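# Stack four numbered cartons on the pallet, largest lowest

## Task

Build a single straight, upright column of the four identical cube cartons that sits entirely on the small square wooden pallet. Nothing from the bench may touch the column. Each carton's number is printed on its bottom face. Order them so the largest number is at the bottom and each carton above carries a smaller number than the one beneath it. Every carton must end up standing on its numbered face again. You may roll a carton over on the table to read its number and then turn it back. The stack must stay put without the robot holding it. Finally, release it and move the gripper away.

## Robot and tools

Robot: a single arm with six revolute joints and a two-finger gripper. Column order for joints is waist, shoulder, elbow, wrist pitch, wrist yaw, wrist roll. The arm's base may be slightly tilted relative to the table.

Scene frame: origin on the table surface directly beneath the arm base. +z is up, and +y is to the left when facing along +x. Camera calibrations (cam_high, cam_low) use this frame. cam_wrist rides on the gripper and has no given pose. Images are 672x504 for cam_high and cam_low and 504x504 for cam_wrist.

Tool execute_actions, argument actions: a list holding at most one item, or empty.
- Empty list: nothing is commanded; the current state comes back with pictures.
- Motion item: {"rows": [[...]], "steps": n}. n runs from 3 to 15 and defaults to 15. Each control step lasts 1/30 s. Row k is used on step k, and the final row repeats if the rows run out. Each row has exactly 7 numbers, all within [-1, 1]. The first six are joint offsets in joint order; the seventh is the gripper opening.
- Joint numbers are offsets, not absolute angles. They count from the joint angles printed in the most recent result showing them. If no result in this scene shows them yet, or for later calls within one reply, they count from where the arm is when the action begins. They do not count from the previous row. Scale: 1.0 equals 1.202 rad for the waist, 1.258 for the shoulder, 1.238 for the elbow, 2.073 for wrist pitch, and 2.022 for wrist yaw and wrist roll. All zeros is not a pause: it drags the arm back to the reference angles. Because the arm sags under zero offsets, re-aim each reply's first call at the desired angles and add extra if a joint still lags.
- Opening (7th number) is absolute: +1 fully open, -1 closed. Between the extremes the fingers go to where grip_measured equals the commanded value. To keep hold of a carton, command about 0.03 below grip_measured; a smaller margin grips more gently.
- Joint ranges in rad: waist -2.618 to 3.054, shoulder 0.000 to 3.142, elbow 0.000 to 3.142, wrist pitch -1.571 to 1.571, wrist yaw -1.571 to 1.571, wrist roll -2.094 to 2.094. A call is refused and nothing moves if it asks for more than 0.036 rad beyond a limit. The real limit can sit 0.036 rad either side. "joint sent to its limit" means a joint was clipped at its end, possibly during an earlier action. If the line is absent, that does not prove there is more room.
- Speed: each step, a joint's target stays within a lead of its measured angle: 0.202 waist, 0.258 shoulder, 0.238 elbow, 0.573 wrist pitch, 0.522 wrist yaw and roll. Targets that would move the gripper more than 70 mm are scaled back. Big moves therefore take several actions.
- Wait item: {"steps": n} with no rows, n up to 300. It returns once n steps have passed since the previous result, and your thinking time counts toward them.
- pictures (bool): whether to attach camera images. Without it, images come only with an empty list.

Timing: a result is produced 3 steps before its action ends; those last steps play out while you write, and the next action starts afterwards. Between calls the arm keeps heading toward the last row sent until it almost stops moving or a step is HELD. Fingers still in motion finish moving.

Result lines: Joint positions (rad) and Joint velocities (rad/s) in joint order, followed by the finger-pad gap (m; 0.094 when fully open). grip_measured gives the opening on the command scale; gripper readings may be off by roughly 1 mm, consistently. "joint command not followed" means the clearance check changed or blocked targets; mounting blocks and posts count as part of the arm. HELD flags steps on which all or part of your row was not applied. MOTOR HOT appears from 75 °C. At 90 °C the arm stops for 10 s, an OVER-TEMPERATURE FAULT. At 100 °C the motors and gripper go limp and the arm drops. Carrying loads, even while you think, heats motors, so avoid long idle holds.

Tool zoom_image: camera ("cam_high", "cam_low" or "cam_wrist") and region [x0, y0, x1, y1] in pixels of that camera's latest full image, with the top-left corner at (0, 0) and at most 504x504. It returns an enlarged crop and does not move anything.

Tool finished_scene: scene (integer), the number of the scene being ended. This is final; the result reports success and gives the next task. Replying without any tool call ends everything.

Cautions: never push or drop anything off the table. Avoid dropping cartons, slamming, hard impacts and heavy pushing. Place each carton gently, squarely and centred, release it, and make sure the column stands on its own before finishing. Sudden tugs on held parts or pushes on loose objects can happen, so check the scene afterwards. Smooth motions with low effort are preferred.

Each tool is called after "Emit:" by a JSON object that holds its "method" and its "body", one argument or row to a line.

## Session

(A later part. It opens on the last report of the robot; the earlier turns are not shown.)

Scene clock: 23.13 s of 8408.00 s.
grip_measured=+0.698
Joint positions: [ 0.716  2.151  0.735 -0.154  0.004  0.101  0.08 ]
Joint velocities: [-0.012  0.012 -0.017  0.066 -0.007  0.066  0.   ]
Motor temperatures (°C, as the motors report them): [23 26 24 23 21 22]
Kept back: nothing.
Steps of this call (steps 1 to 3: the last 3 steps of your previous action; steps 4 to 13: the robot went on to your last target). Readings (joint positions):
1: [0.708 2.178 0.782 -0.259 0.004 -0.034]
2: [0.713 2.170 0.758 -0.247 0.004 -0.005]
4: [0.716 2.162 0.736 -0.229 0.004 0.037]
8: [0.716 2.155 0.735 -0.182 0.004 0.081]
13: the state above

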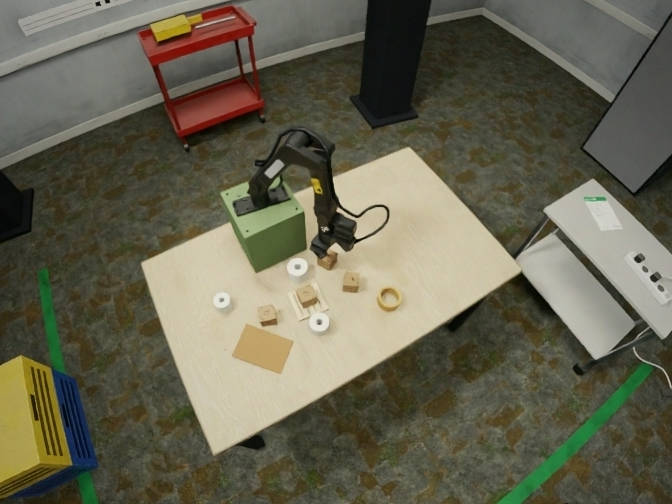

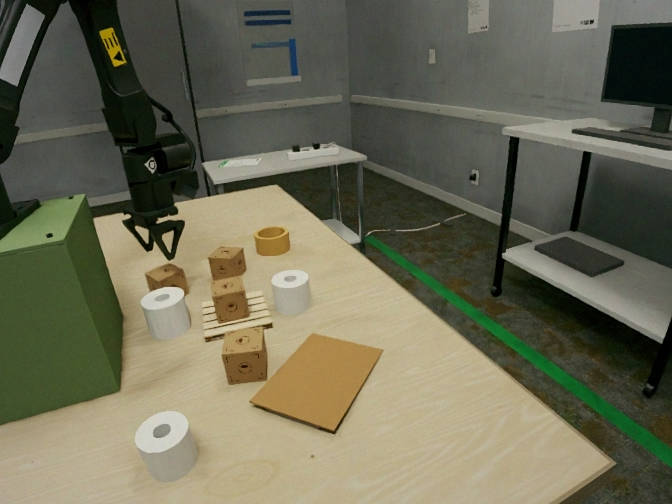

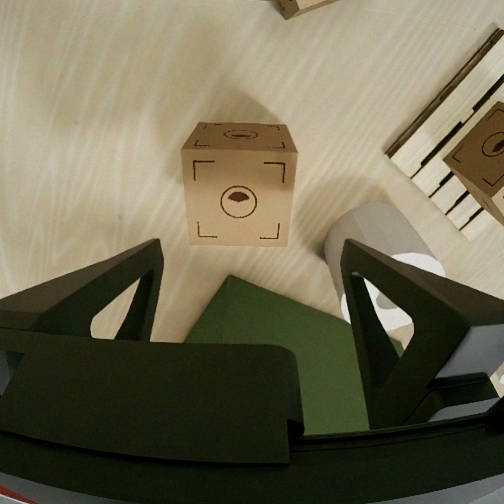

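Emit:
{"method": "execute_actions", "body": {
  "actions": [
    {"rows":[[0.01,0.007,0.005,0.015,0,0.015,0.7],[0.022,0.021,0.01,0.028,0,0.032,0.7],[0.022,0.041,0.015,0.043,0,0.032,0.7],[0.022,0.065,0.02,0.06,0,0.032,0.7],[0.022,0.09,0.025,0.077,0,0.032,0.7],[0.022,0.117,0.03,0.094,0,0.032,0.7],[0.022,0.144,0.034,0.111,0,0.032,0.7],[0.022,0.169,0.038,0.127,0,0.032,0.7],[0.022,0.192,0.041,0.141,0,0.032,0.7],[0.022,0.211,0.044,0.153,0,0.032,0.7],[0.022,0.227,0.046,0.162,0,0.032,0.7],[0.022,0.238,0.046,0.167,0,0.032,0.7],[0.022,0.245,0.046,0.167,0,0.032,0.7],[0.022,0.248,0.046,0.163,0,0.032,0.7],[0.022,0.248,0.046,0.158,0,0.032,0.7]],"steps":15}
  ]
}}

Emit:
{"method": "execute_actions", "body": {
  "actions": [
    {"steps":11}
  ],
  "pictures": true
}}

Scene clock: 23.90 s of 8408.00 s.
grip_measured=+0.698
Joint positions: [0.736 2.41  0.767 0.083 0.004 0.155 0.08 ]
Joint velocities: [-0.002  0.657 -0.022  0.579  0.066 -0.007  0.   ]
Motor temperatures (°C, as the motors report them): [23 26 24 23 21 22]
Steps of this call (steps 1 to 11: the robot went on to your last target; steps 12 to 23: the first 12 steps of this action). Readings (joint positions):
12: [0.716 2.151 0.735 -0.146 0.004 0.113]
13: [0.719 2.151 0.735 -0.143 0.004 0.121]
15: [0.728 2.167 0.735 -0.116 0.004 0.135]
19: [0.736 2.284 0.756 -0.018 0.004 0.149]
23: the state above

Scene clock: 24.27 s of 8408.00 s.
grip_measured=+0.698
Joint positions: [0.736 2.457 0.767 0.144 0.004 0.159 0.08 ]
Joint velocities: [-0.002 -0.017 -0.007  0.022  0.007 -0.051  0.001]
Motor temperatures (°C, as the motors report them): [23 26 24 23 21 22]
Kept back: nothing.
Steps of this call (steps 1 to 3: the last 3 steps of your previous action; steps 4 to 11: the robot went on to your last target). Readings (joint positions):
1: [0.736 2.430 0.767 0.098 0.004 0.156]
2: [0.736 2.444 0.767 0.108 0.004 0.156]
4: [0.736 2.456 0.767 0.116 0.004 0.158]
8: [0.736 2.457 0.767 0.136 0.004 0.158]
11: the state above

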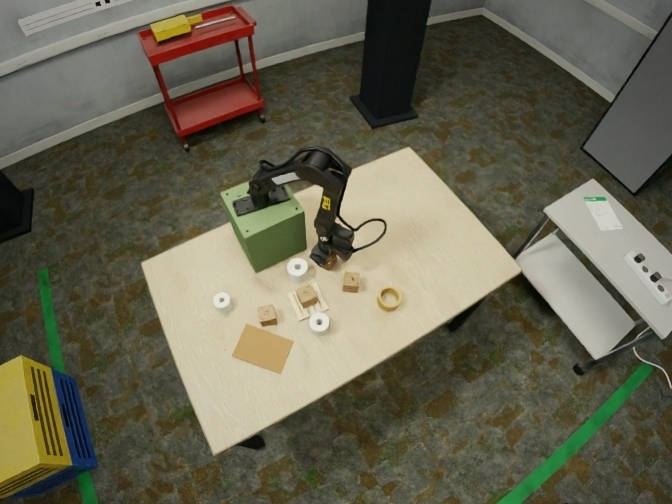

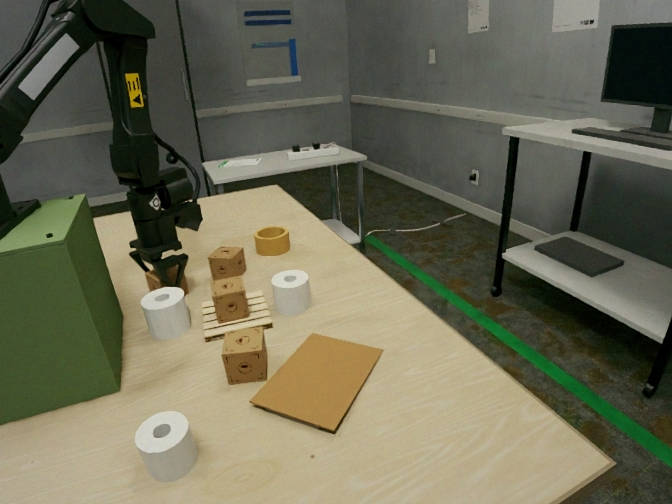

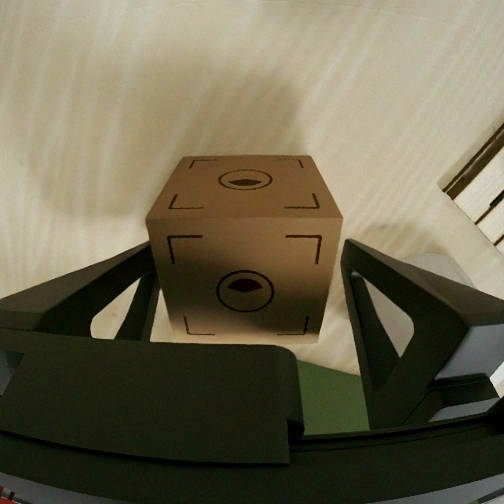

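Emit:
{"method": "execute_actions", "body": {
  "actions": [
    {"rows":[[0.012,0,0.01,0.01,0,0.004,0.64],[0.012,0,0.01,0.01,0,0.004,0.57],[0.012,0,0.01,0.01,0,0.004,0.5],[0.012,0,0.01,0.01,0,0.004,0.43],[0.012,0,0.01,0.01,0,0.004,0.37],[0.012,0,0.01,0.01,0,0.004,0.32],[0.012,0,0.01,0.01,0,0.004,0.28],[0.012,0,0.01,0.01,0,0.004,0.25],[0.012,0,0.01,0.01,0,0.004,0.22],[0.012,0,0.01,0.01,0,0.004,0.2],[0.012,0,0.01,0.01,0,0.004,0.18]],"steps":15}
  ]
}}

Scene clock: 24.77 s of 8408.00 s.
grip_measured=+0.219
Joint positions: [0.743 2.457 0.767 0.147 0.004 0.16  0.057]
Joint velocities: [-0.007 -0.017 -0.002 -0.022  0.022 -0.022  0.   ]
Motor temperatures (°C, as the motors report them): [23 26 24 23 21 22]
Steps of this call (steps 1 to 3: the robot went on to your last target; steps 4 to 15: the first 12 steps of this action). Readings (joint positions):
4: [0.737 2.457 0.767 0.147 0.004 0.159]
5: [0.738 2.457 0.767 0.147 0.004 0.159]
7: [0.741 2.457 0.767 0.147 0.004 0.159]
11: [0.743 2.457 0.767 0.147 0.004 0.160]
15: the state above

Emit:
{"method": "execute_actions", "body": {
  "actions": [
    {"rows":[[0,-0.02,0.005,-0.01,0,0,0.18],[0,-0.042,0.015,-0.027,0,0,0.18],[0,-0.066,0.03,-0.05,0,0,0.18],[0,-0.092,0.048,-0.077,0,0,0.18],[0,-0.119,0.068,-0.106,0,0,0.18],[0,-0.146,0.09,-0.136,0,0,0.18],[0,-0.172,0.112,-0.165,0.03,0,0.18],[-0.01,-0.195,0.133,-0.192,0.08,0,0.18],[-0.035,-0.215,0.152,-0.215,0.15,0,0.18],[-0.07,-0.23,0.168,-0.234,0.23,0,0.18],[-0.115,-0.241,0.18,-0.247,0.32,0,0.18],[-0.16,-0.247,0.187,-0.254,0.41,0,0.18],[-0.2,-0.25,0.19,-0.256,0.5,0,0.18],[-0.23,-0.25,0.19,-0.256,0.57,0,0.18],[-0.25,-0.25,0.19,-0.256,0.6,0,0.18]],"steps":15}
  ]
}}

Emit:
{"method": "execute_actions", "body": {
  "actions": [
    {"steps":13}
  ],
  "pictures": true
}}

Scene clock: 25.43 s of 8408.00 s.
grip_measured=+0.219
Joint positions: [ 0.691  2.198  0.947 -0.183  0.247  0.16   0.057]
Joint velocities: [-0.759 -0.525  0.53  -0.168  1.56  -0.007  0.001]
Motor temperatures (°C, as the motors report them): [23 26 24 23 21 22]
Steps of this call (steps 1 to 3: the last 3 steps of your previous action; steps 4 to 8: the robot went on to your last target; steps 9 to 20: the first 12 steps of this action). Readings (joint positions):
9: [0.743 2.457 0.767 0.147 0.004 0.160]
10: [0.743 2.454 0.767 0.141 0.004 0.160]
12: [0.743 2.427 0.771 0.094 0.004 0.160]
16: [0.743 2.311 0.846 -0.087 0.033 0.160]
20: the state above

Scene clock: 25.87 s of 8408.00 s.
grip_measured=+0.219
Joint positions: [ 0.428  2.162  0.989 -0.348  1.078  0.159  0.057]
Joint velocities: [ 0.095 -0.002  0.017 -0.183  0.696 -0.022  0.001]
Motor temperatures (°C, as the motors report them): [23 26 24 23 21 22]
Kept back: nothing.
Steps of this call (steps 1 to 3: the last 3 steps of your previous action; steps 4 to 13: the robot went on to your last target). Readings (joint positions):
1: [0.660 2.183 0.963 -0.189 0.302 0.160]
2: [0.625 2.172 0.974 -0.194 0.357 0.160]
4: [0.550 2.163 0.987 -0.209 0.479 0.160]
8: [0.438 2.162 0.989 -0.290 0.831 0.160]
13: the state above

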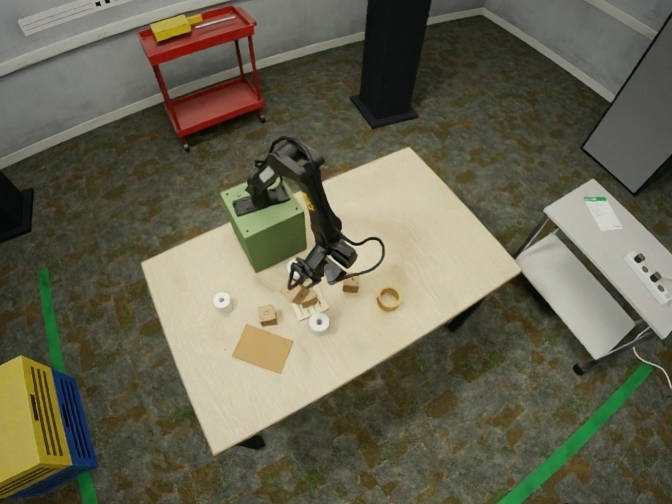

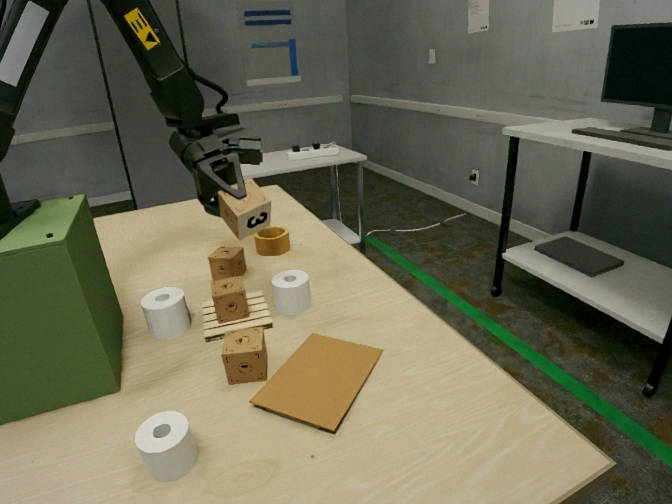

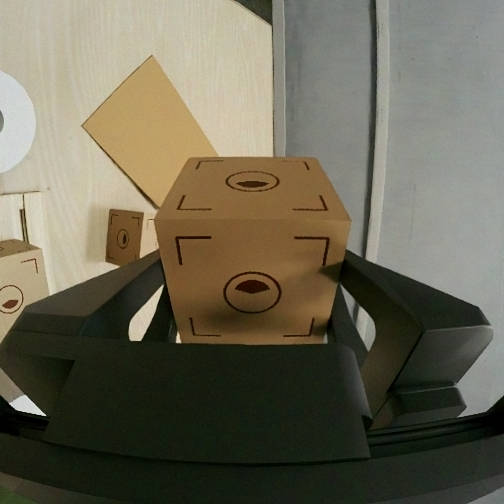

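Emit:
{"method": "execute_actions", "body": {
  "actions": [
    {"rows":[[0.015,0,-0.006,-0.005,-0.02,0,0.18],[0.03,0,-0.018,0.005,-0.06,0,0.18],[0.052,0.004,-0.035,0.02,-0.12,0,0.18],[0.078,0.012,-0.055,0.04,-0.18,0,0.18],[0.106,0.024,-0.077,0.062,-0.25,0,0.18],[0.135,0.04,-0.1,0.086,-0.32,0,0.18],[0.164,0.059,-0.122,0.11,-0.38,0,0.18],[0.191,0.08,-0.142,0.134,-0.44,0,0.18],[0.215,0.102,-0.159,0.157,-0.48,0,0.18],[0.234,0.123,-0.173,0.178,-0.51,0,0.18],[0.248,0.142,-0.183,0.196,-0.53,0,0.18],[0.257,0.158,-0.189,0.21,-0.538,0,0.18],[0.261,0.17,-0.192,0.219,-0.538,0,0.18],[0.262,0.178,-0.193,0.224,-0.538,0,0.18],[0.262,0.181,-0.193,0.225,-0.538,0,0.18]],"steps":15}
  ]
}}

Emit:
{"method": "execute_actions", "body": {
  "actions": [
    {"steps":9}
  ]
}}

Scene clock: 26.73 s of 8408.00 s.
grip_measured=+0.219
Joint positions: [ 0.676  2.268  0.832 -0.121  0.422  0.158  0.057]
Joint velocities: [ 0.725  0.799 -0.51   1.092 -2.264 -0.037  0.001]
Motor temperatures (°C, as the motors report them): [23 26 24 23 21 22]
Steps of this call (steps 1 to 14: the robot went on to your last target; steps 15 to 26: the first 12 steps of this action). Readings (joint positions):
15: [0.435 2.162 0.989 -0.366 1.154 0.158]
16: [0.436 2.162 0.989 -0.364 1.116 0.158]
18: [0.456 2.162 0.974 -0.340 1.000 0.158]
22: [0.560 2.184 0.905 -0.251 0.710 0.158]
26: the state above

Scene clock: 27.03 s of 8408.00 s.
grip_measured=+0.219
Joint positions: [0.751 2.399 0.752 0.043 0.041 0.158 0.057]
Joint velocities: [-0.022 -0.007 -0.007  0.33  -0.315 -0.007 -0.   ]
Motor temperatures (°C, as the motors report them): [23 26 24 23 21 22]
Kept back: nothing.
Steps of this call (steps 1 to 3: the last 3 steps of your previous action; steps 4 to 9: the robot went on to your last target). Readings (joint positions):
1: [0.701 2.298 0.814 -0.080 0.341 0.158]
2: [0.723 2.329 0.797 -0.042 0.266 0.158]
4: [0.749 2.378 0.772 0.002 0.154 0.158]
8: [0.751 2.399 0.752 0.029 0.054 0.158]
9: the state above

Emit:
{"method": "execute_actions", "body": {
  "actions": [
    {"rows":[[0,0.002,0,0.05,-0.025,0,0.18],[0,0.006,0,0.058,-0.025,0,0.18],[0,0.011,0,0.063,-0.025,0,0.18],[0,0.017,0,0.066,-0.025,0,0.18],[0,0.023,0,0.068,-0.025,0,0.18],[0,0.029,0,0.068,-0.025,0,0.18],[0,0.035,0,0.068,-0.025,0,0.18],[0,0.04,0,0.068,-0.025,0,0.18],[0,0.044,0,0.068,-0.025,0,0.18],[0,0.047,0,0.068,-0.025,0,0.18],[0,0.049,0,0.068,-0.025,0,0.18]],"steps":15}
  ]
}}

Emit:
{"method": "execute_actions", "body": {
  "actions": [
    {"steps":5}
  ]
}}

Scene clock: 27.60 s of 8408.00 s.
grip_measured=+0.219
Joint positions: [ 0.751  2.443  0.752  0.157 -0.002  0.158  0.057]
Joint velocities: [-0.002  0.139 -0.012 -0.022  0.066 -0.037 -0.   ]
Motor temperatures (°C, as the motors report them): [23 26 24 23 21 22]
Steps of this call (steps 1 to 5: the robot went on to your last target; steps 6 to 17: the first 12 steps of this action). Readings (joint positions):
6: [0.751 2.399 0.752 0.088 0.007 0.158]
7: [0.751 2.399 0.752 0.096 0.005 0.158]
9: [0.751 2.399 0.752 0.115 0.002 0.158]
13: [0.751 2.415 0.752 0.150 -0.001 0.158]
17: the state above

Scene clock: 27.77 s of 8408.00 s.
grip_measured=+0.219
Joint positions: [ 0.751  2.449  0.752  0.158 -0.002  0.158  0.057]
Joint velocities: [-0.007  0.002 -0.002  0.007  0.007  0.022  0.001]
Motor temperatures (°C, as the motors report them): [23 26 24 23 21 22]
Kept back: nothing.
Steps of this call (steps 1 to 3: the last 3 steps of your previous action; steps 4 to 5: the robot went on to your last target). Readings (joint positions):
1: [0.751 2.446 0.752 0.157 -0.002 0.158]
2: [0.751 2.448 0.752 0.157 -0.002 0.158]
4: [0.751 2.449 0.752 0.157 -0.002 0.158]
5: the state above

Emit:
{"method": "execute_actions", "body": {
  "actions": [
    {"rows":[[0,0.018,0,0,0,0,0.18],[0,0.018,0,0,0,0,0.18],[0,0.018,0,0,0,0,0.18],[0,0.016,0,0,0,0,0.18],[0,0.014,0,0,0,0,0.2],[0,0.01,0,0,0,0,0.25],[0,0.006,0,0,0,0,0.33],[0,0.004,0,0,0,0,0.44],[0,0.0,0,0,0,0,0.56],[0,-0.012,0,-0.004,0,0,0.67],[0,-0.03,0,-0.015,0,0,0.7],[0,-0.055,0,-0.03,0,0,0.7],[0,-0.085,0,-0.048,0,0,0.7],[0,-0.118,0,-0.068,0,0,0.7],[0,-0.152,0,-0.089,0,0,0.7]],"steps":15}
  ]
}}

Scene clock: 28.30 s of 8408.00 s.
grip_measured=+0.693
Joint positions: [ 0.751  2.44   0.752  0.147 -0.002  0.158  0.08 ]
Joint velocities: [ 0.007 -0.281  0.002 -0.418 -0.081 -0.022  0.011]
Motor temperatures (°C, as the motors report them): [23 26 24 23 21 22]
Steps of this call (steps 1 to 4: the robot went on to your last target; steps 5 to 16: the first 12 steps of this action). Readings (joint positions):
5: [0.751 2.449 0.752 0.159 -0.002 0.158]
6: [0.751 2.449 0.752 0.159 -0.002 0.158]
8: [0.751 2.449 0.752 0.159 -0.002 0.158]
12: [0.751 2.449 0.752 0.159 -0.002 0.158]
16: the state above

Emit:
{"method": "execute_actions", "body": {
  "actions": [
    {"rows":[[0,-0.175,0.01,-0.105,0,0,0.7],[-0.015,-0.198,0.03,-0.125,0,-0.01,0.7],[-0.045,-0.212,0.055,-0.145,0,-0.025,0.7],[-0.09,-0.218,0.085,-0.165,0,-0.04,0.7],[-0.145,-0.218,0.118,-0.184,0,-0.058,0.7],[-0.205,-0.213,0.152,-0.202,0,-0.076,0.7],[-0.27,-0.204,0.186,-0.218,0,-0.094,0.7],[-0.335,-0.193,0.218,-0.232,0,-0.112,0.7],[-0.4,-0.181,0.247,-0.244,0,-0.128,0.7],[-0.465,-0.169,0.272,-0.253,0,-0.142,0.7],[-0.53,-0.158,0.292,-0.26,0,-0.153,0.7],[-0.595,-0.148,0.307,-0.264,0,-0.16,0.7],[-0.66,-0.14,0.317,-0.266,0,-0.162,0.7],[-0.72,-0.134,0.322,-0.266,0,-0.162,0.7],[-0.78,-0.13,0.322,-0.266,0,-0.162,0.7]],"steps":15}
  ]
}}

Scene clock: 28.97 s of 8408.00 s.
grip_measured=+0.698
Joint positions: [ 0.273  2.213  1.084 -0.266 -0.019 -0.053  0.08 ]
Joint velocities: [-1.883  0.066  0.96  -0.168 -0.022 -0.681 -0.   ]
Motor temperatures (°C, as the motors report them): [23 26 24 23 21 22]
Steps of this call (steps 1 to 3: the last 3 steps of your previous action; steps 4 to 8: the robot went on to your last target; steps 9 to 20: the first 12 steps of this action). Readings (joint positions):
9: [0.751 2.254 0.752 0.030 -0.002 0.158]
10: [0.750 2.248 0.753 0.005 -0.002 0.156]
12: [0.727 2.225 0.773 -0.073 -0.008 0.136]
16: [0.533 2.209 0.917 -0.203 -0.019 0.053]
20: the state above

Emit:
{"method": "execute_actions", "body": {
  "actions": [
    {"rows":[[-0.42,0.05,0.054,-0.067,0.01,-0.057,0.7],[-0.45,0.05,0.054,-0.067,0.01,-0.057,0.7],[-0.475,0.05,0.054,-0.067,0.01,-0.057,0.7],[-0.495,0.05,0.054,-0.067,0.01,-0.057,0.7],[-0.51,0.05,0.054,-0.067,0.01,-0.057,0.7],[-0.518,0.05,0.054,-0.067,0.01,-0.057,0.7],[-0.521,0.05,0.054,-0.067,0.01,-0.057,0.7]],"steps":15}
  ],
  "pictures": true
}}

Scene clock: 29.53 s of 8408.00 s.
grip_measured=+0.698
Joint positions: [-0.367  2.268  1.153 -0.381  0.014 -0.157  0.08 ]
Joint velocities: [ 0.168  0.002 -0.012 -0.051 -0.066 -0.037  0.   ]
Motor temperatures (°C, as the motors report them): [23 26 24 23 21 22]
Steps of this call (steps 1 to 3: the last 3 steps of your previous action; steps 4 to 5: the robot went on to your last target; steps 6 to 17: the first 12 steps of this action). Readings (joint positions):
6: [-0.119 2.238 1.153 -0.289 -0.011 -0.127]
7: [-0.181 2.245 1.153 -0.302 -0.008 -0.134]
9: [-0.288 2.259 1.153 -0.326 0.001 -0.143]
13: [-0.383 2.268 1.153 -0.367 0.016 -0.151]
17: the state above

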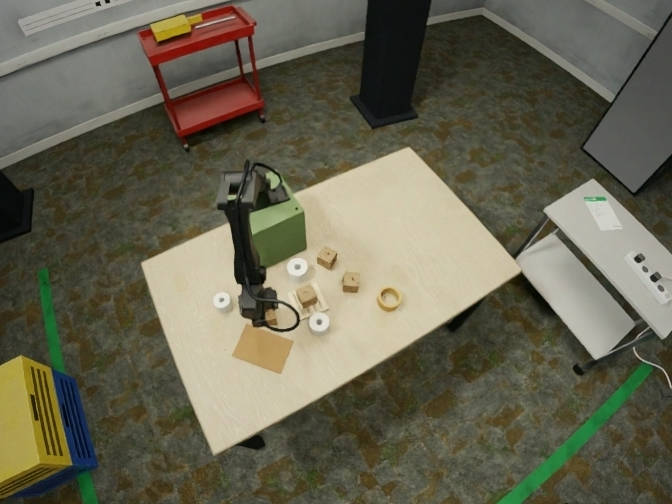

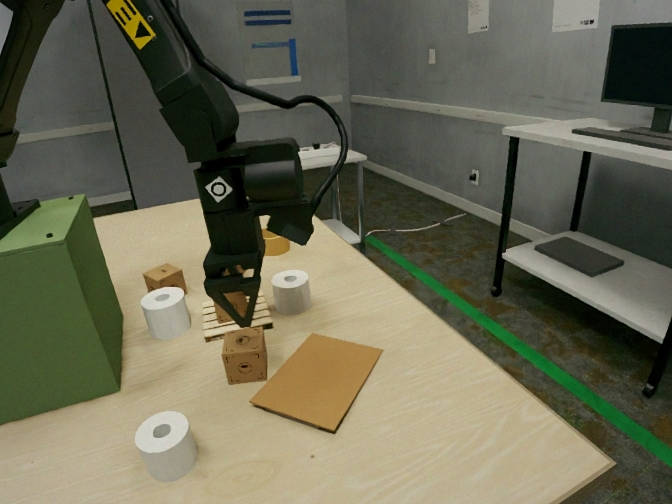

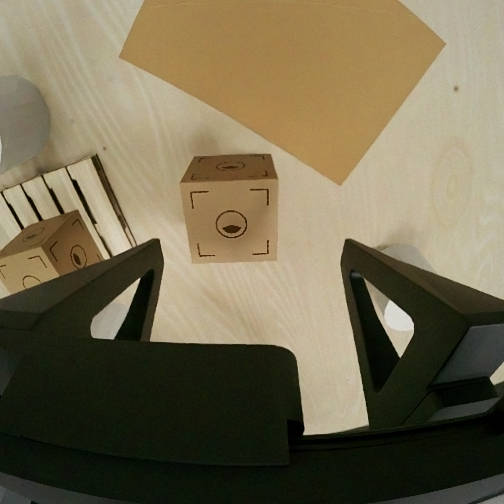

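Emit:
{"method": "execute_actions", "body": {
  "actions": [
    {"rows":[[0.015,0.006,-0.015,0,-0.012,-0.006,0.7],[0.015,0.019,-0.015,0.008,-0.012,-0.006,0.7],[0.015,0.037,-0.015,0.02,-0.012,-0.006,0.7],[0.015,0.058,-0.015,0.034,-0.012,-0.006,0.7],[0.015,0.081,-0.015,0.049,-0.012,-0.006,0.7],[0.015,0.105,-0.015,0.065,-0.012,-0.006,0.7],[0.015,0.129,-0.015,0.081,-0.012,-0.006,0.7],[0.015,0.152,-0.015,0.097,-0.012,-0.006,0.7],[0.015,0.172,-0.015,0.111,-0.012,-0.006,0.7],[0.015,0.189,-0.015,0.123,-0.012,-0.006,0.7],[0.015,0.203,-0.015,0.132,-0.012,-0.006,0.7],[0.015,0.213,-0.015,0.137,-0.012,-0.006,0.7],[0.015,0.219,-0.015,0.137,-0.012,-0.006,0.7],[0.015,0.221,-0.015,0.133,-0.012,-0.006,0.7],[0.015,0.221,-0.015,0.128,-0.012,-0.006,0.7]],"steps":15}
  ]
}}

Emit:
{"method": "execute_actions", "body": {
  "actions": [
    {"steps":11}
  ],
  "pictures": true
}}

Scene clock: 30.20 s of 8408.00 s.
grip_measured=+0.698
Joint positions: [-0.356  2.504  1.153 -0.2    0.001 -0.162  0.08 ]
Joint velocities: [-0.007  0.745 -0.002  0.476  0.051 -0.022  0.001]
Motor temperatures (°C, as the motors report them): [23 26 24 23 21 22]
Steps of this call (steps 1 to 3: the last 3 steps of your previous action; steps 4 to 8: the robot went on to your last target; steps 9 to 20: the first 12 steps of this action). Readings (joint positions):
9: [-0.356 2.268 1.153 -0.387 0.008 -0.161]
10: [-0.356 2.268 1.153 -0.387 0.007 -0.161]
12: [-0.356 2.279 1.153 -0.373 0.004 -0.162]
16: [-0.356 2.374 1.153 -0.286 0.002 -0.162]
20: the state above

Scene clock: 30.57 s of 8408.00 s.
grip_measured=+0.698
Joint positions: [-0.356  2.553  1.141 -0.147  0.    -0.162  0.08 ]
Joint velocities: [-0.007 -0.012  0.022  0.11   0.007 -0.022 -0.001]
Motor temperatures (°C, as the motors report them): [23 26 24 23 21 22]
Kept back: nothing.
Steps of this call (steps 1 to 3: the last 3 steps of your previous action; steps 4 to 11: the robot went on to your last target). Readings (joint positions):
1: [-0.356 2.526 1.151 -0.186 0.001 -0.162]
2: [-0.356 2.541 1.148 -0.177 0.001 -0.162]
4: [-0.356 2.553 1.142 -0.173 0.001 -0.162]
8: [-0.356 2.553 1.141 -0.156 0.001 -0.162]
11: the state above

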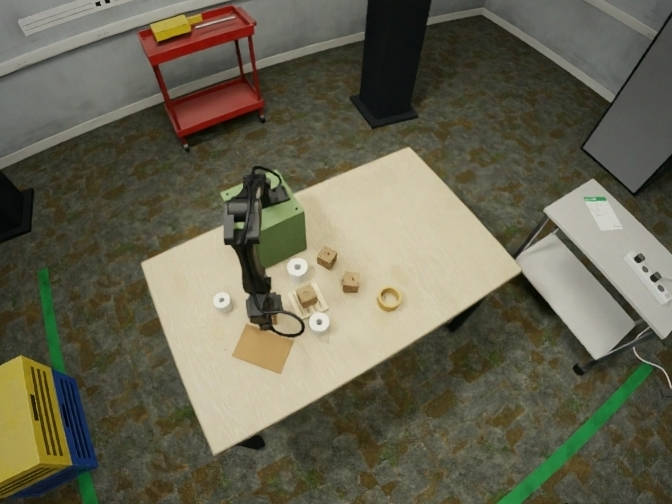

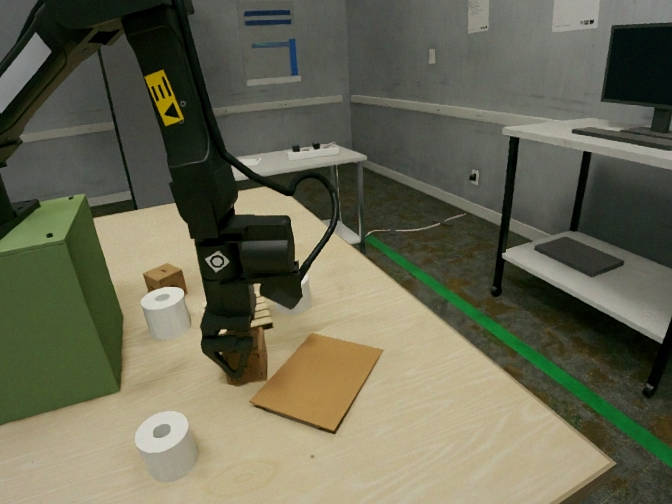

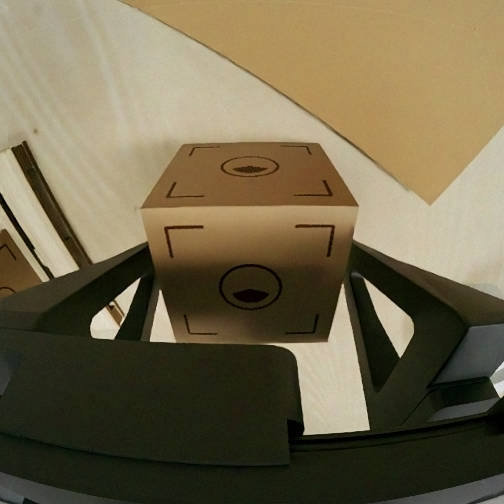

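Emit:
{"method": "execute_actions", "body": {
  "actions": [
    {"rows":[[0.004,-0.005,0.01,0.022,0,0,0.66],[0.004,-0.005,0.01,0.022,0,0,0.6],[0.004,-0.005,0.01,0.022,0,0,0.53],[0.004,-0.005,0.01,0.022,0,0,0.46],[0.004,-0.005,0.01,0.02,0,0,0.4],[0.004,-0.005,0.01,0.02,0,0,0.34],[0.004,-0.005,0.01,0.02,0,0,0.3],[0.004,-0.005,0.01,0.02,0,0,0.26],[0.004,-0.005,0.01,0.02,0,0,0.23],[0.004,-0.005,0.01,0.018,0,0,0.2],[0.004,-0.005,0.01,0.016,0,0,0.18]],"steps":15}
  ]
}}

Scene clock: 31.07 s of 8408.00 s.
grip_measured=+0.221
Joint positions: [-0.356  2.553  1.141 -0.13   0.    -0.162  0.057]
Joint velocities: [-0.017 -0.012 -0.032  0.037 -0.022 -0.051 -0.   ]
Motor temperatures (°C, as the motors report them): [23 26 24 23 21 22]
Steps of this call (steps 1 to 3: the robot went on to your last target; steps 4 to 15: the first 12 steps of this action). Readings (joint positions):
4: [-0.356 2.553 1.141 -0.141 0.000 -0.162]
5: [-0.356 2.553 1.141 -0.138 0.000 -0.162]
7: [-0.356 2.553 1.141 -0.133 0.000 -0.162]
11: [-0.356 2.553 1.141 -0.130 0.000 -0.162]
15: the state above

Emit:
{"method": "execute_actions", "body": {
  "actions": [
    {"rows":[[0,-0.022,-0.004,-0.005,0,0,0.18],[0,-0.05,-0.012,-0.015,0,0,0.18],[0,-0.082,-0.024,-0.028,0,0.005,0.18],[0,-0.117,-0.04,-0.042,0,0.015,0.18],[0.005,-0.152,-0.058,-0.056,0,0.03,0.18],[0.02,-0.187,-0.077,-0.069,0,0.047,0.18],[0.045,-0.219,-0.096,-0.081,0,0.065,0.18],[0.08,-0.247,-0.113,-0.091,0,0.083,0.18],[0.125,-0.27,-0.127,-0.098,0,0.1,0.18],[0.175,-0.288,-0.138,-0.103,0,0.114,0.18],[0.225,-0.3,-0.145,-0.106,0,0.125,0.18],[0.273,-0.307,-0.148,-0.106,0,0.132,0.18],[0.315,-0.309,-0.149,-0.106,0,0.135,0.18],[0.348,-0.309,-0.149,-0.106,0,0.135,0.18],[0.372,-0.309,-0.149,-0.106,0,0.135,0.18]],"steps":15}
  ]
}}

Emit:
{"method": "execute_actions", "body": {
  "actions": [
    {"steps":12}
  ],
  "pictures": true
}}

Scene clock: 31.83 s of 8408.00 s.
grip_measured=+0.221
Joint positions: [-0.165  2.196  1.    -0.276  0.021  0.007  0.057]
Joint velocities: [ 1.81  -0.608 -0.11  -0.095 -0.037  0.667 -0.   ]
Motor temperatures (°C, as the motors report them): [23 26 24 23 21 22]
Steps of this call (steps 1 to 3: the last 3 steps of your previous action; steps 4 to 11: the robot went on to your last target; steps 12 to 23: the first 12 steps of this action). Readings (joint positions):
12: [-0.356 2.553 1.141 -0.130 0.000 -0.162]
13: [-0.356 2.550 1.141 -0.133 0.000 -0.162]
15: [-0.356 2.517 1.125 -0.151 0.000 -0.158]
19: [-0.336 2.346 1.047 -0.226 0.006 -0.094]
23: the state above

Scene clock: 32.23 s of 8408.00 s.
grip_measured=+0.221
Joint positions: [ 0.096  2.17   0.968 -0.332 -0.011  0.096  0.057]
Joint velocities: [-0.164 -0.002  0.007 -0.139  0.051  0.007  0.   ]
Motor temperatures (°C, as the motors report them): [23 26 24 23 21 22]
Kept back: nothing.
Steps of this call (steps 1 to 3: the last 3 steps of your previous action; steps 4 to 12: the robot went on to your last target). Readings (joint positions):
1: [-0.099 2.180 0.998 -0.280 0.020 0.026]
2: [-0.033 2.172 0.998 -0.281 0.017 0.042]
4: [0.077 2.170 0.997 -0.282 0.001 0.063]
8: [0.129 2.170 0.976 -0.308 -0.020 0.084]
12: the state above

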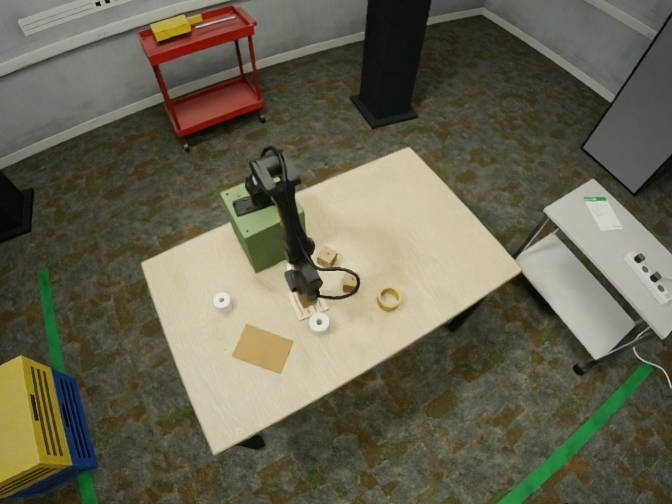

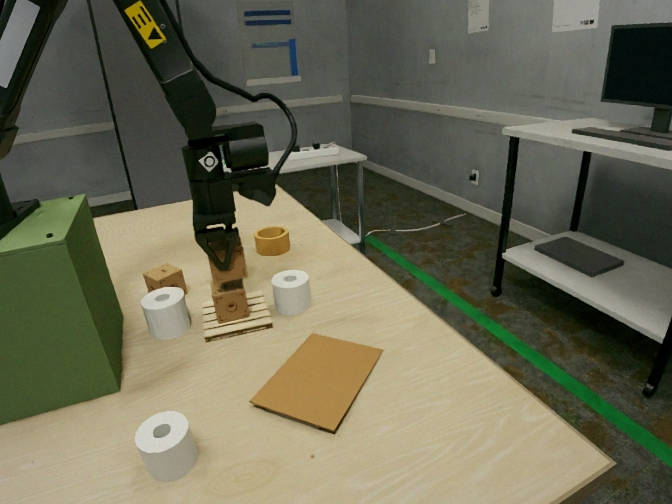

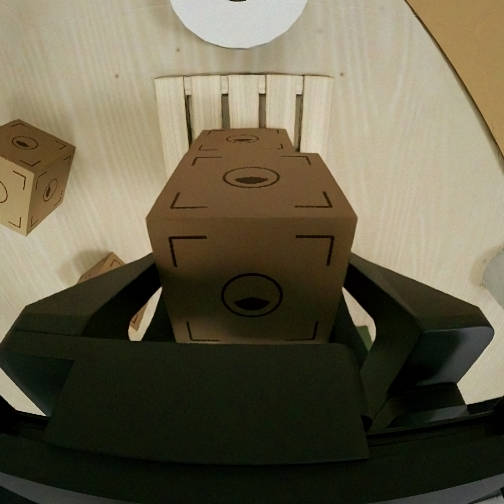

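Emit:
{"method": "execute_actions", "body": {
  "actions": [
    {"rows":[[0.012,0.003,0,0.01,0.008,0.007,0.18],[0.02,0.008,0,0.018,0.008,0.007,0.18],[0.026,0.015,0,0.025,0.008,0.007,0.18],[0.026,0.023,0,0.031,0.008,0.007,0.18],[0.026,0.031,0,0.036,0.008,0.007,0.18],[0.026,0.039,0,0.04,0.008,0.007,0.18],[0.026,0.046,0,0.042,0.008,0.007,0.18],[0.026,0.052,0,0.042,0.008,0.007,0.18],[0.026,0.056,0,0.042,0.008,0.007,0.18],[0.026,0.059,0,0.041,0.008,0.007,0.18]],"steps":15}
  ]
}}

Emit:
{"method": "execute_actions", "body": {
  "actions": [
    {"steps":6}
  ],
  "pictures": true
}}

Emit:
{"method": "zoom_image", "body": {
  "camera": "cam_wrist",
  "region": [150, 90, 350, 240]
}}

Emit:
{"method": "zoom_image", "body": {
  "camera": "cam_low",
  "region": [170, 220, 290, 350]
}}

Scene clock: 32.83 s of 8408.00 s.
grip_measured=+0.221
Joint positions: [ 0.124  2.235  0.968 -0.279 -0.002  0.103  0.057]
Joint velocities: [-0.017  0.134 -0.012 -0.037 -0.007 -0.022  0.   ]
Motor temperatures (°C, as the motors report them): [23 26 24 23 21 22]
Steps of this call (steps 1 to 6: the robot went on to your last target; steps 7 to 18: the first 12 steps of this action). Readings (joint positions):
7: [0.093 2.170 0.968 -0.334 -0.006 0.102]
8: [0.096 2.170 0.968 -0.333 -0.004 0.103]
10: [0.108 2.172 0.968 -0.324 -0.002 0.103]
14: [0.124 2.202 0.968 -0.287 -0.002 0.103]
18: the state above

Scene clock: 33.03 s of 8408.00 s.
grip_measured=+0.221
Joint positions: [ 0.124  2.24   0.968 -0.275 -0.002  0.103  0.057]
Joint velocities: [-0.007  0.017 -0.002  0.095  0.051  0.037  0.   ]
Motor temperatures (°C, as the motors report them): [23 26 24 23 21 22]
Kept back: nothing.
Steps of this call (steps 1 to 3: the last 3 steps of your previous action; steps 4 to 6: the robot went on to your last target). Readings (joint positions):
1: [0.124 2.238 0.968 -0.279 -0.002 0.103]
2: [0.124 2.240 0.968 -0.279 -0.002 0.103]
4: [0.124 2.240 0.968 -0.277 -0.002 0.103]
6: the state above

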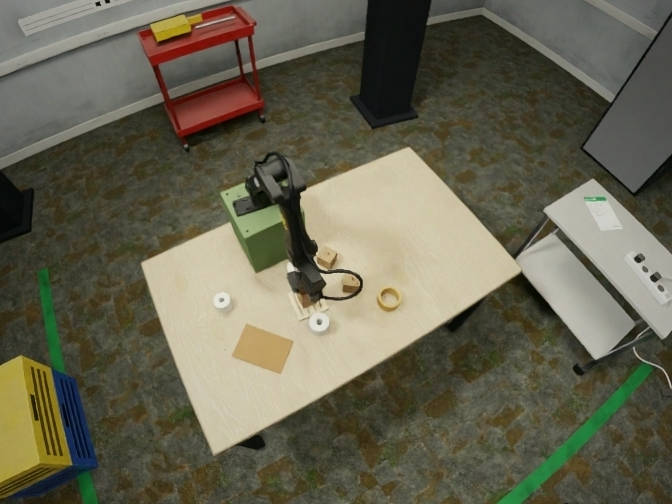

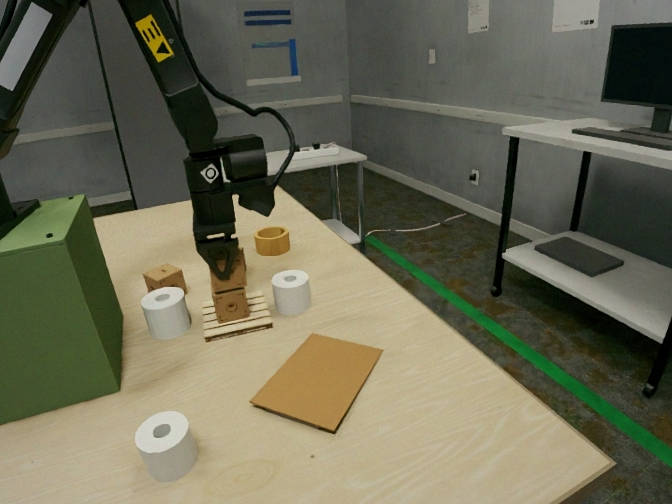

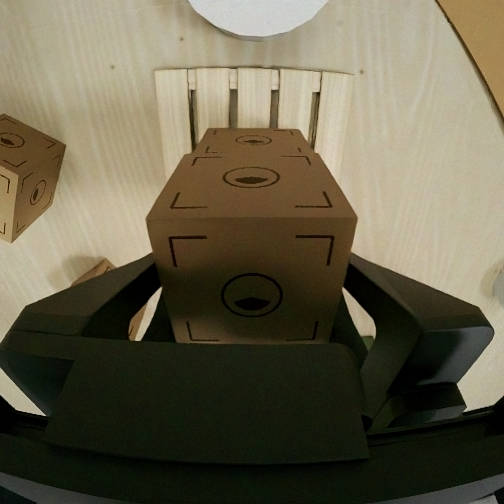

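Region (150, 90, 350, 240) of cam_wrist's 504x504 image, scaled by 2.520, with more detail than that image has; it fills the top 378 rows of this view, and the rest is white.

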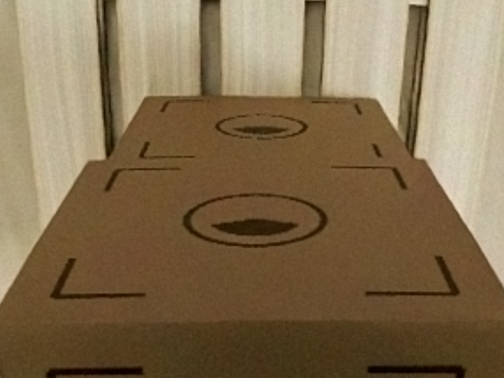

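Region (170, 220, 290, 350) of cam_low's 672x504 image, scaled by 3.877, with more detail than that image has; it fills the left 465 columns of this view, and the rest is white.

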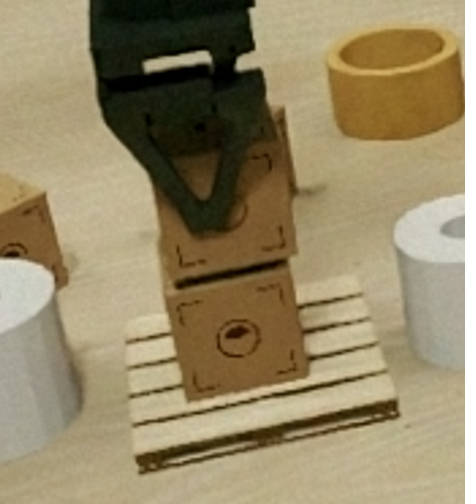

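Emit:
{"method": "execute_actions", "body": {
  "actions": [
    {"rows":[[-0.008,0,-0.021,0.02,0,0.01,0.18]],"steps":12}
  ]
}}

Emit:
{"method": "execute_actions", "body": {
  "actions": [
    {"steps":4}
  ],
  "pictures": true
}}

Emit:
{"method": "zoom_image", "body": {
  "camera": "cam_wrist",
  "region": [150, 90, 350, 240]
}}

Emit:
{"method": "zoom_image", "body": {
  "camera": "cam_low",
  "region": [170, 220, 290, 350]
}}

Scene clock: 33.60 s of 8408.00 s.
grip_measured=+0.221
Joint positions: [ 0.124  2.24   0.958 -0.261 -0.002  0.115  0.057]
Joint velocities: [-0.007  0.007 -0.002 -0.007 -0.022  0.066 -0.001]
Motor temperatures (°C, as the motors report them): [23 26 24 23 21 22]
Steps of this call (steps 1 to 8: the robot went on to your last target; steps 9 to 17: the first 9 steps of this action). Readings (joint positions):
9: [0.124 2.240 0.967 -0.270 -0.002 0.105]
10: [0.124 2.240 0.965 -0.266 -0.002 0.108]
12: [0.124 2.240 0.961 -0.262 -0.002 0.111]
16: [0.124 2.240 0.958 -0.262 -0.002 0.114]
17: the state above

Scene clock: 33.73 s of 8408.00 s.
grip_measured=+0.221
Joint positions: [ 0.124  2.24   0.958 -0.259 -0.002  0.116  0.057]
Joint velocities: [-0.007 -0.002 -0.012 -0.037  0.066 -0.022  0.   ]
Motor temperatures (°C, as the motors report them): [23 26 24 23 21 22]
Kept back: nothing.
Steps of this call (steps 1 to 3: the last 3 steps of your previous action; step 4: the robot went on to your last target). Readings (joint positions):
1: [0.124 2.240 0.958 -0.260 -0.002 0.115]
2: [0.124 2.240 0.958 -0.260 -0.002 0.115]
4: the state above

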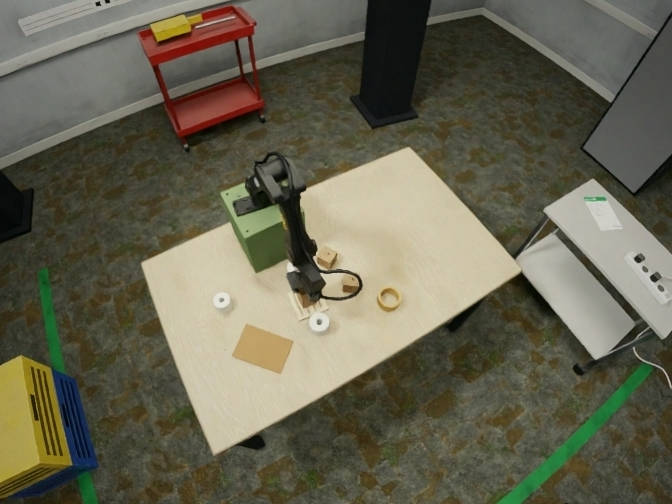

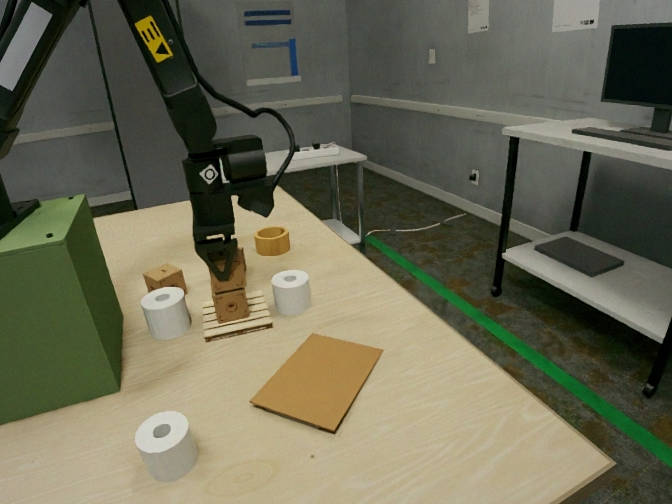

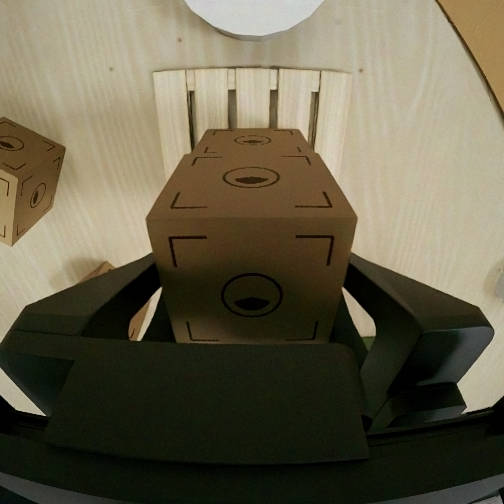

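Region (150, 90, 350, 240) of cam_wrist's 504x504 image, scaled by 2.520, with more detail than that image has; it fills the top 378 rows of this view, and the rest is white.

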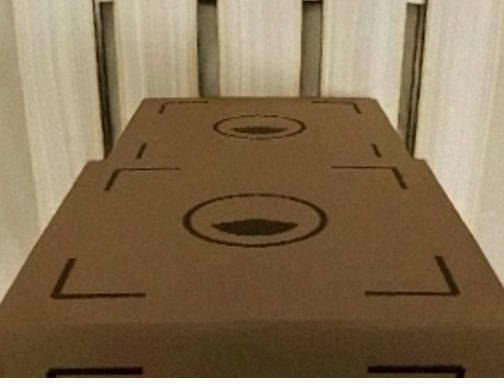

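Region (170, 220, 290, 350) of cam_low's 672x504 image, scaled by 3.877, with more detail than that image has; it fills the left 465 columns of this view, and the rest is white.

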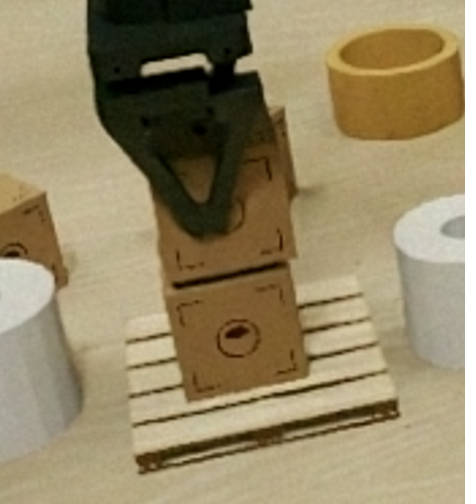

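Emit:
{"method": "execute_actions", "body": {
  "actions": [
    {"rows":[[0,0.012,-0.008,0,0,0,0.18],[0,0.02,-0.008,0,0,0,0.18]],"steps":12}
  ]
}}

Emit:
{"method": "execute_actions", "body": {
  "actions": [
    {"steps":3}
  ],
  "pictures": true
}}

Emit:
{"method": "zoom_image", "body": {
  "camera": "cam_wrist",
  "region": [150, 90, 350, 240]
}}

Emit:
{"method": "zoom_image", "body": {
  "camera": "cam_low",
  "region": [170, 220, 290, 350]
}}

Scene clock: 34.13 s of 8408.00 s.
grip_measured=+0.221
Joint positions: [ 0.124  2.254  0.958 -0.258 -0.002  0.116  0.057]
Joint velocities: [-0.012  0.007  0.002 -0.066  0.007 -0.007 -0.001]
Motor temperatures (°C, as the motors report them): [23 26 24 23 21 22]
Steps of this call (steps 1 to 3: the robot went on to your last target; steps 4 to 12: the first 9 steps of this action). Readings (joint positions):
4: [0.124 2.240 0.958 -0.258 -0.002 0.116]
5: [0.124 2.240 0.958 -0.258 -0.002 0.116]
7: [0.124 2.245 0.958 -0.258 -0.002 0.116]
11: [0.124 2.253 0.958 -0.258 -0.002 0.116]
12: the state above

Scene clock: 34.23 s of 8408.00 s.
grip_measured=+0.221
Joint positions: [ 0.124  2.254  0.958 -0.258 -0.002  0.116  0.057]
Joint velocities: [ 0.007 -0.002  0.007  0.037 -0.081 -0.007  0.001]
Motor temperatures (°C, as the motors report them): [23 26 24 23 21 22]
Kept back: nothing.
Steps of this call (steps 1 to 3: the last 3 steps of your previous action). Readings (joint positions):
1: [0.124 2.254 0.958 -0.258 -0.002 0.116]
2: [0.124 2.254 0.958 -0.258 -0.002 0.116]
3: the state above

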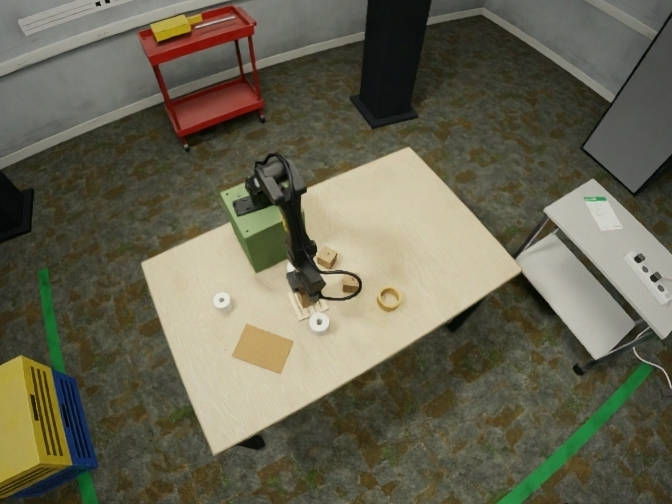

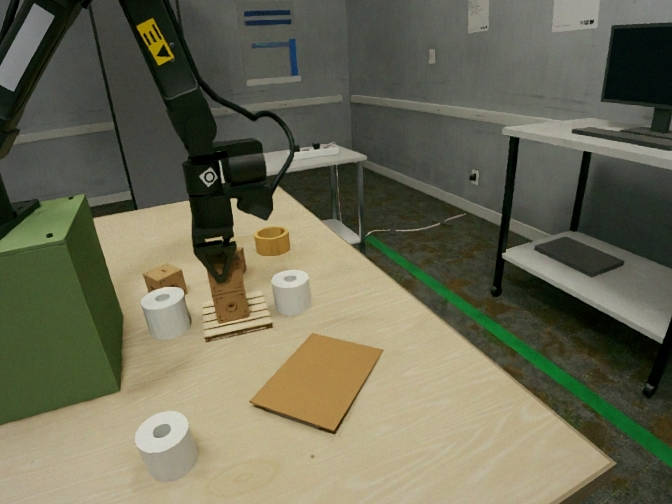

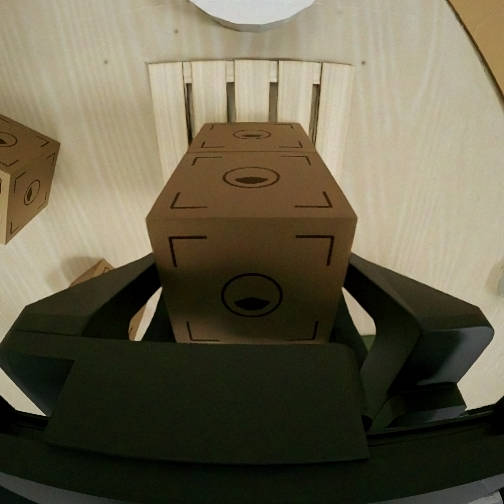

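Region (150, 90, 350, 240) of cam_wrist's 504x504 image, scaled by 2.520, with more detail than that image has; it fills the top 378 rows of this view, and the rest is white.

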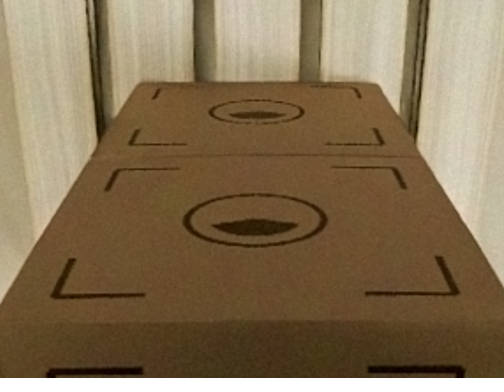

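Region (170, 220, 290, 350) of cam_low's 672x504 image, scaled by 3.877, with more detail than that image has; it fills the left 465 columns of this view, and the rest is white.

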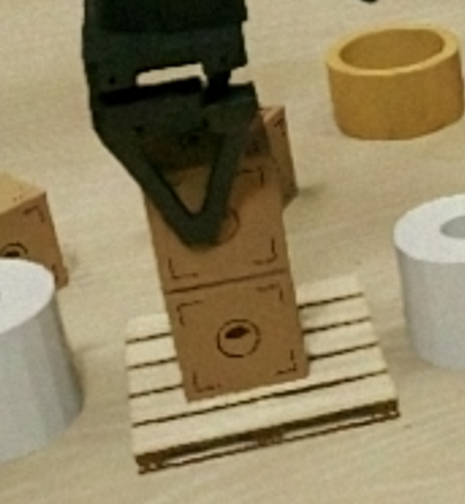

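Emit:
{"method": "execute_actions", "body": {
  "actions": [
    {"rows":[[0,0.004,0,0,0,0,0.22],[0,0.002,0,0,0,0,0.28],[0,0,0,0,0,0,0.37],[0,0,0,0,0,0,0.48],[0,-0.005,0,0,0,0,0.6],[0,-0.018,0,-0.006,0,0,0.7],[0,-0.037,0,-0.018,0,0,0.7],[0,-0.06,0,-0.033,0,0,0.7],[0,-0.085,0,-0.049,0,0,0.7],[0,-0.11,0,-0.065,0,0,0.7],[0,-0.132,0,-0.079,0,0,0.7],[0,-0.15,0,-0.09,0,0,0.7],[0,-0.162,0,-0.097,0,0,0.7],[0,-0.168,0,-0.098,0,0,0.7],[0.01,-0.17,0,-0.098,0,0,0.7]],"steps":15}
  ]
}}

Scene clock: 34.87 s of 8408.00 s.
grip_measured=+0.698
Joint positions: [ 0.124  2.149  0.958 -0.351 -0.002  0.116  0.08 ]
Joint velocities: [ 0.002 -0.94   0.007 -0.52  -0.022  0.051  0.001]
Motor temperatures (°C, as the motors report them): [23 26 24 23 21 22]
Steps of this call (steps 1 to 7: the robot went on to your last target; steps 8 to 19: the first 12 steps of this action). Readings (joint positions):
8: [0.124 2.254 0.958 -0.258 -0.002 0.116]
9: [0.124 2.254 0.958 -0.258 -0.002 0.116]
11: [0.124 2.254 0.958 -0.258 -0.002 0.116]
15: [0.124 2.244 0.958 -0.270 -0.002 0.116]
19: the state above


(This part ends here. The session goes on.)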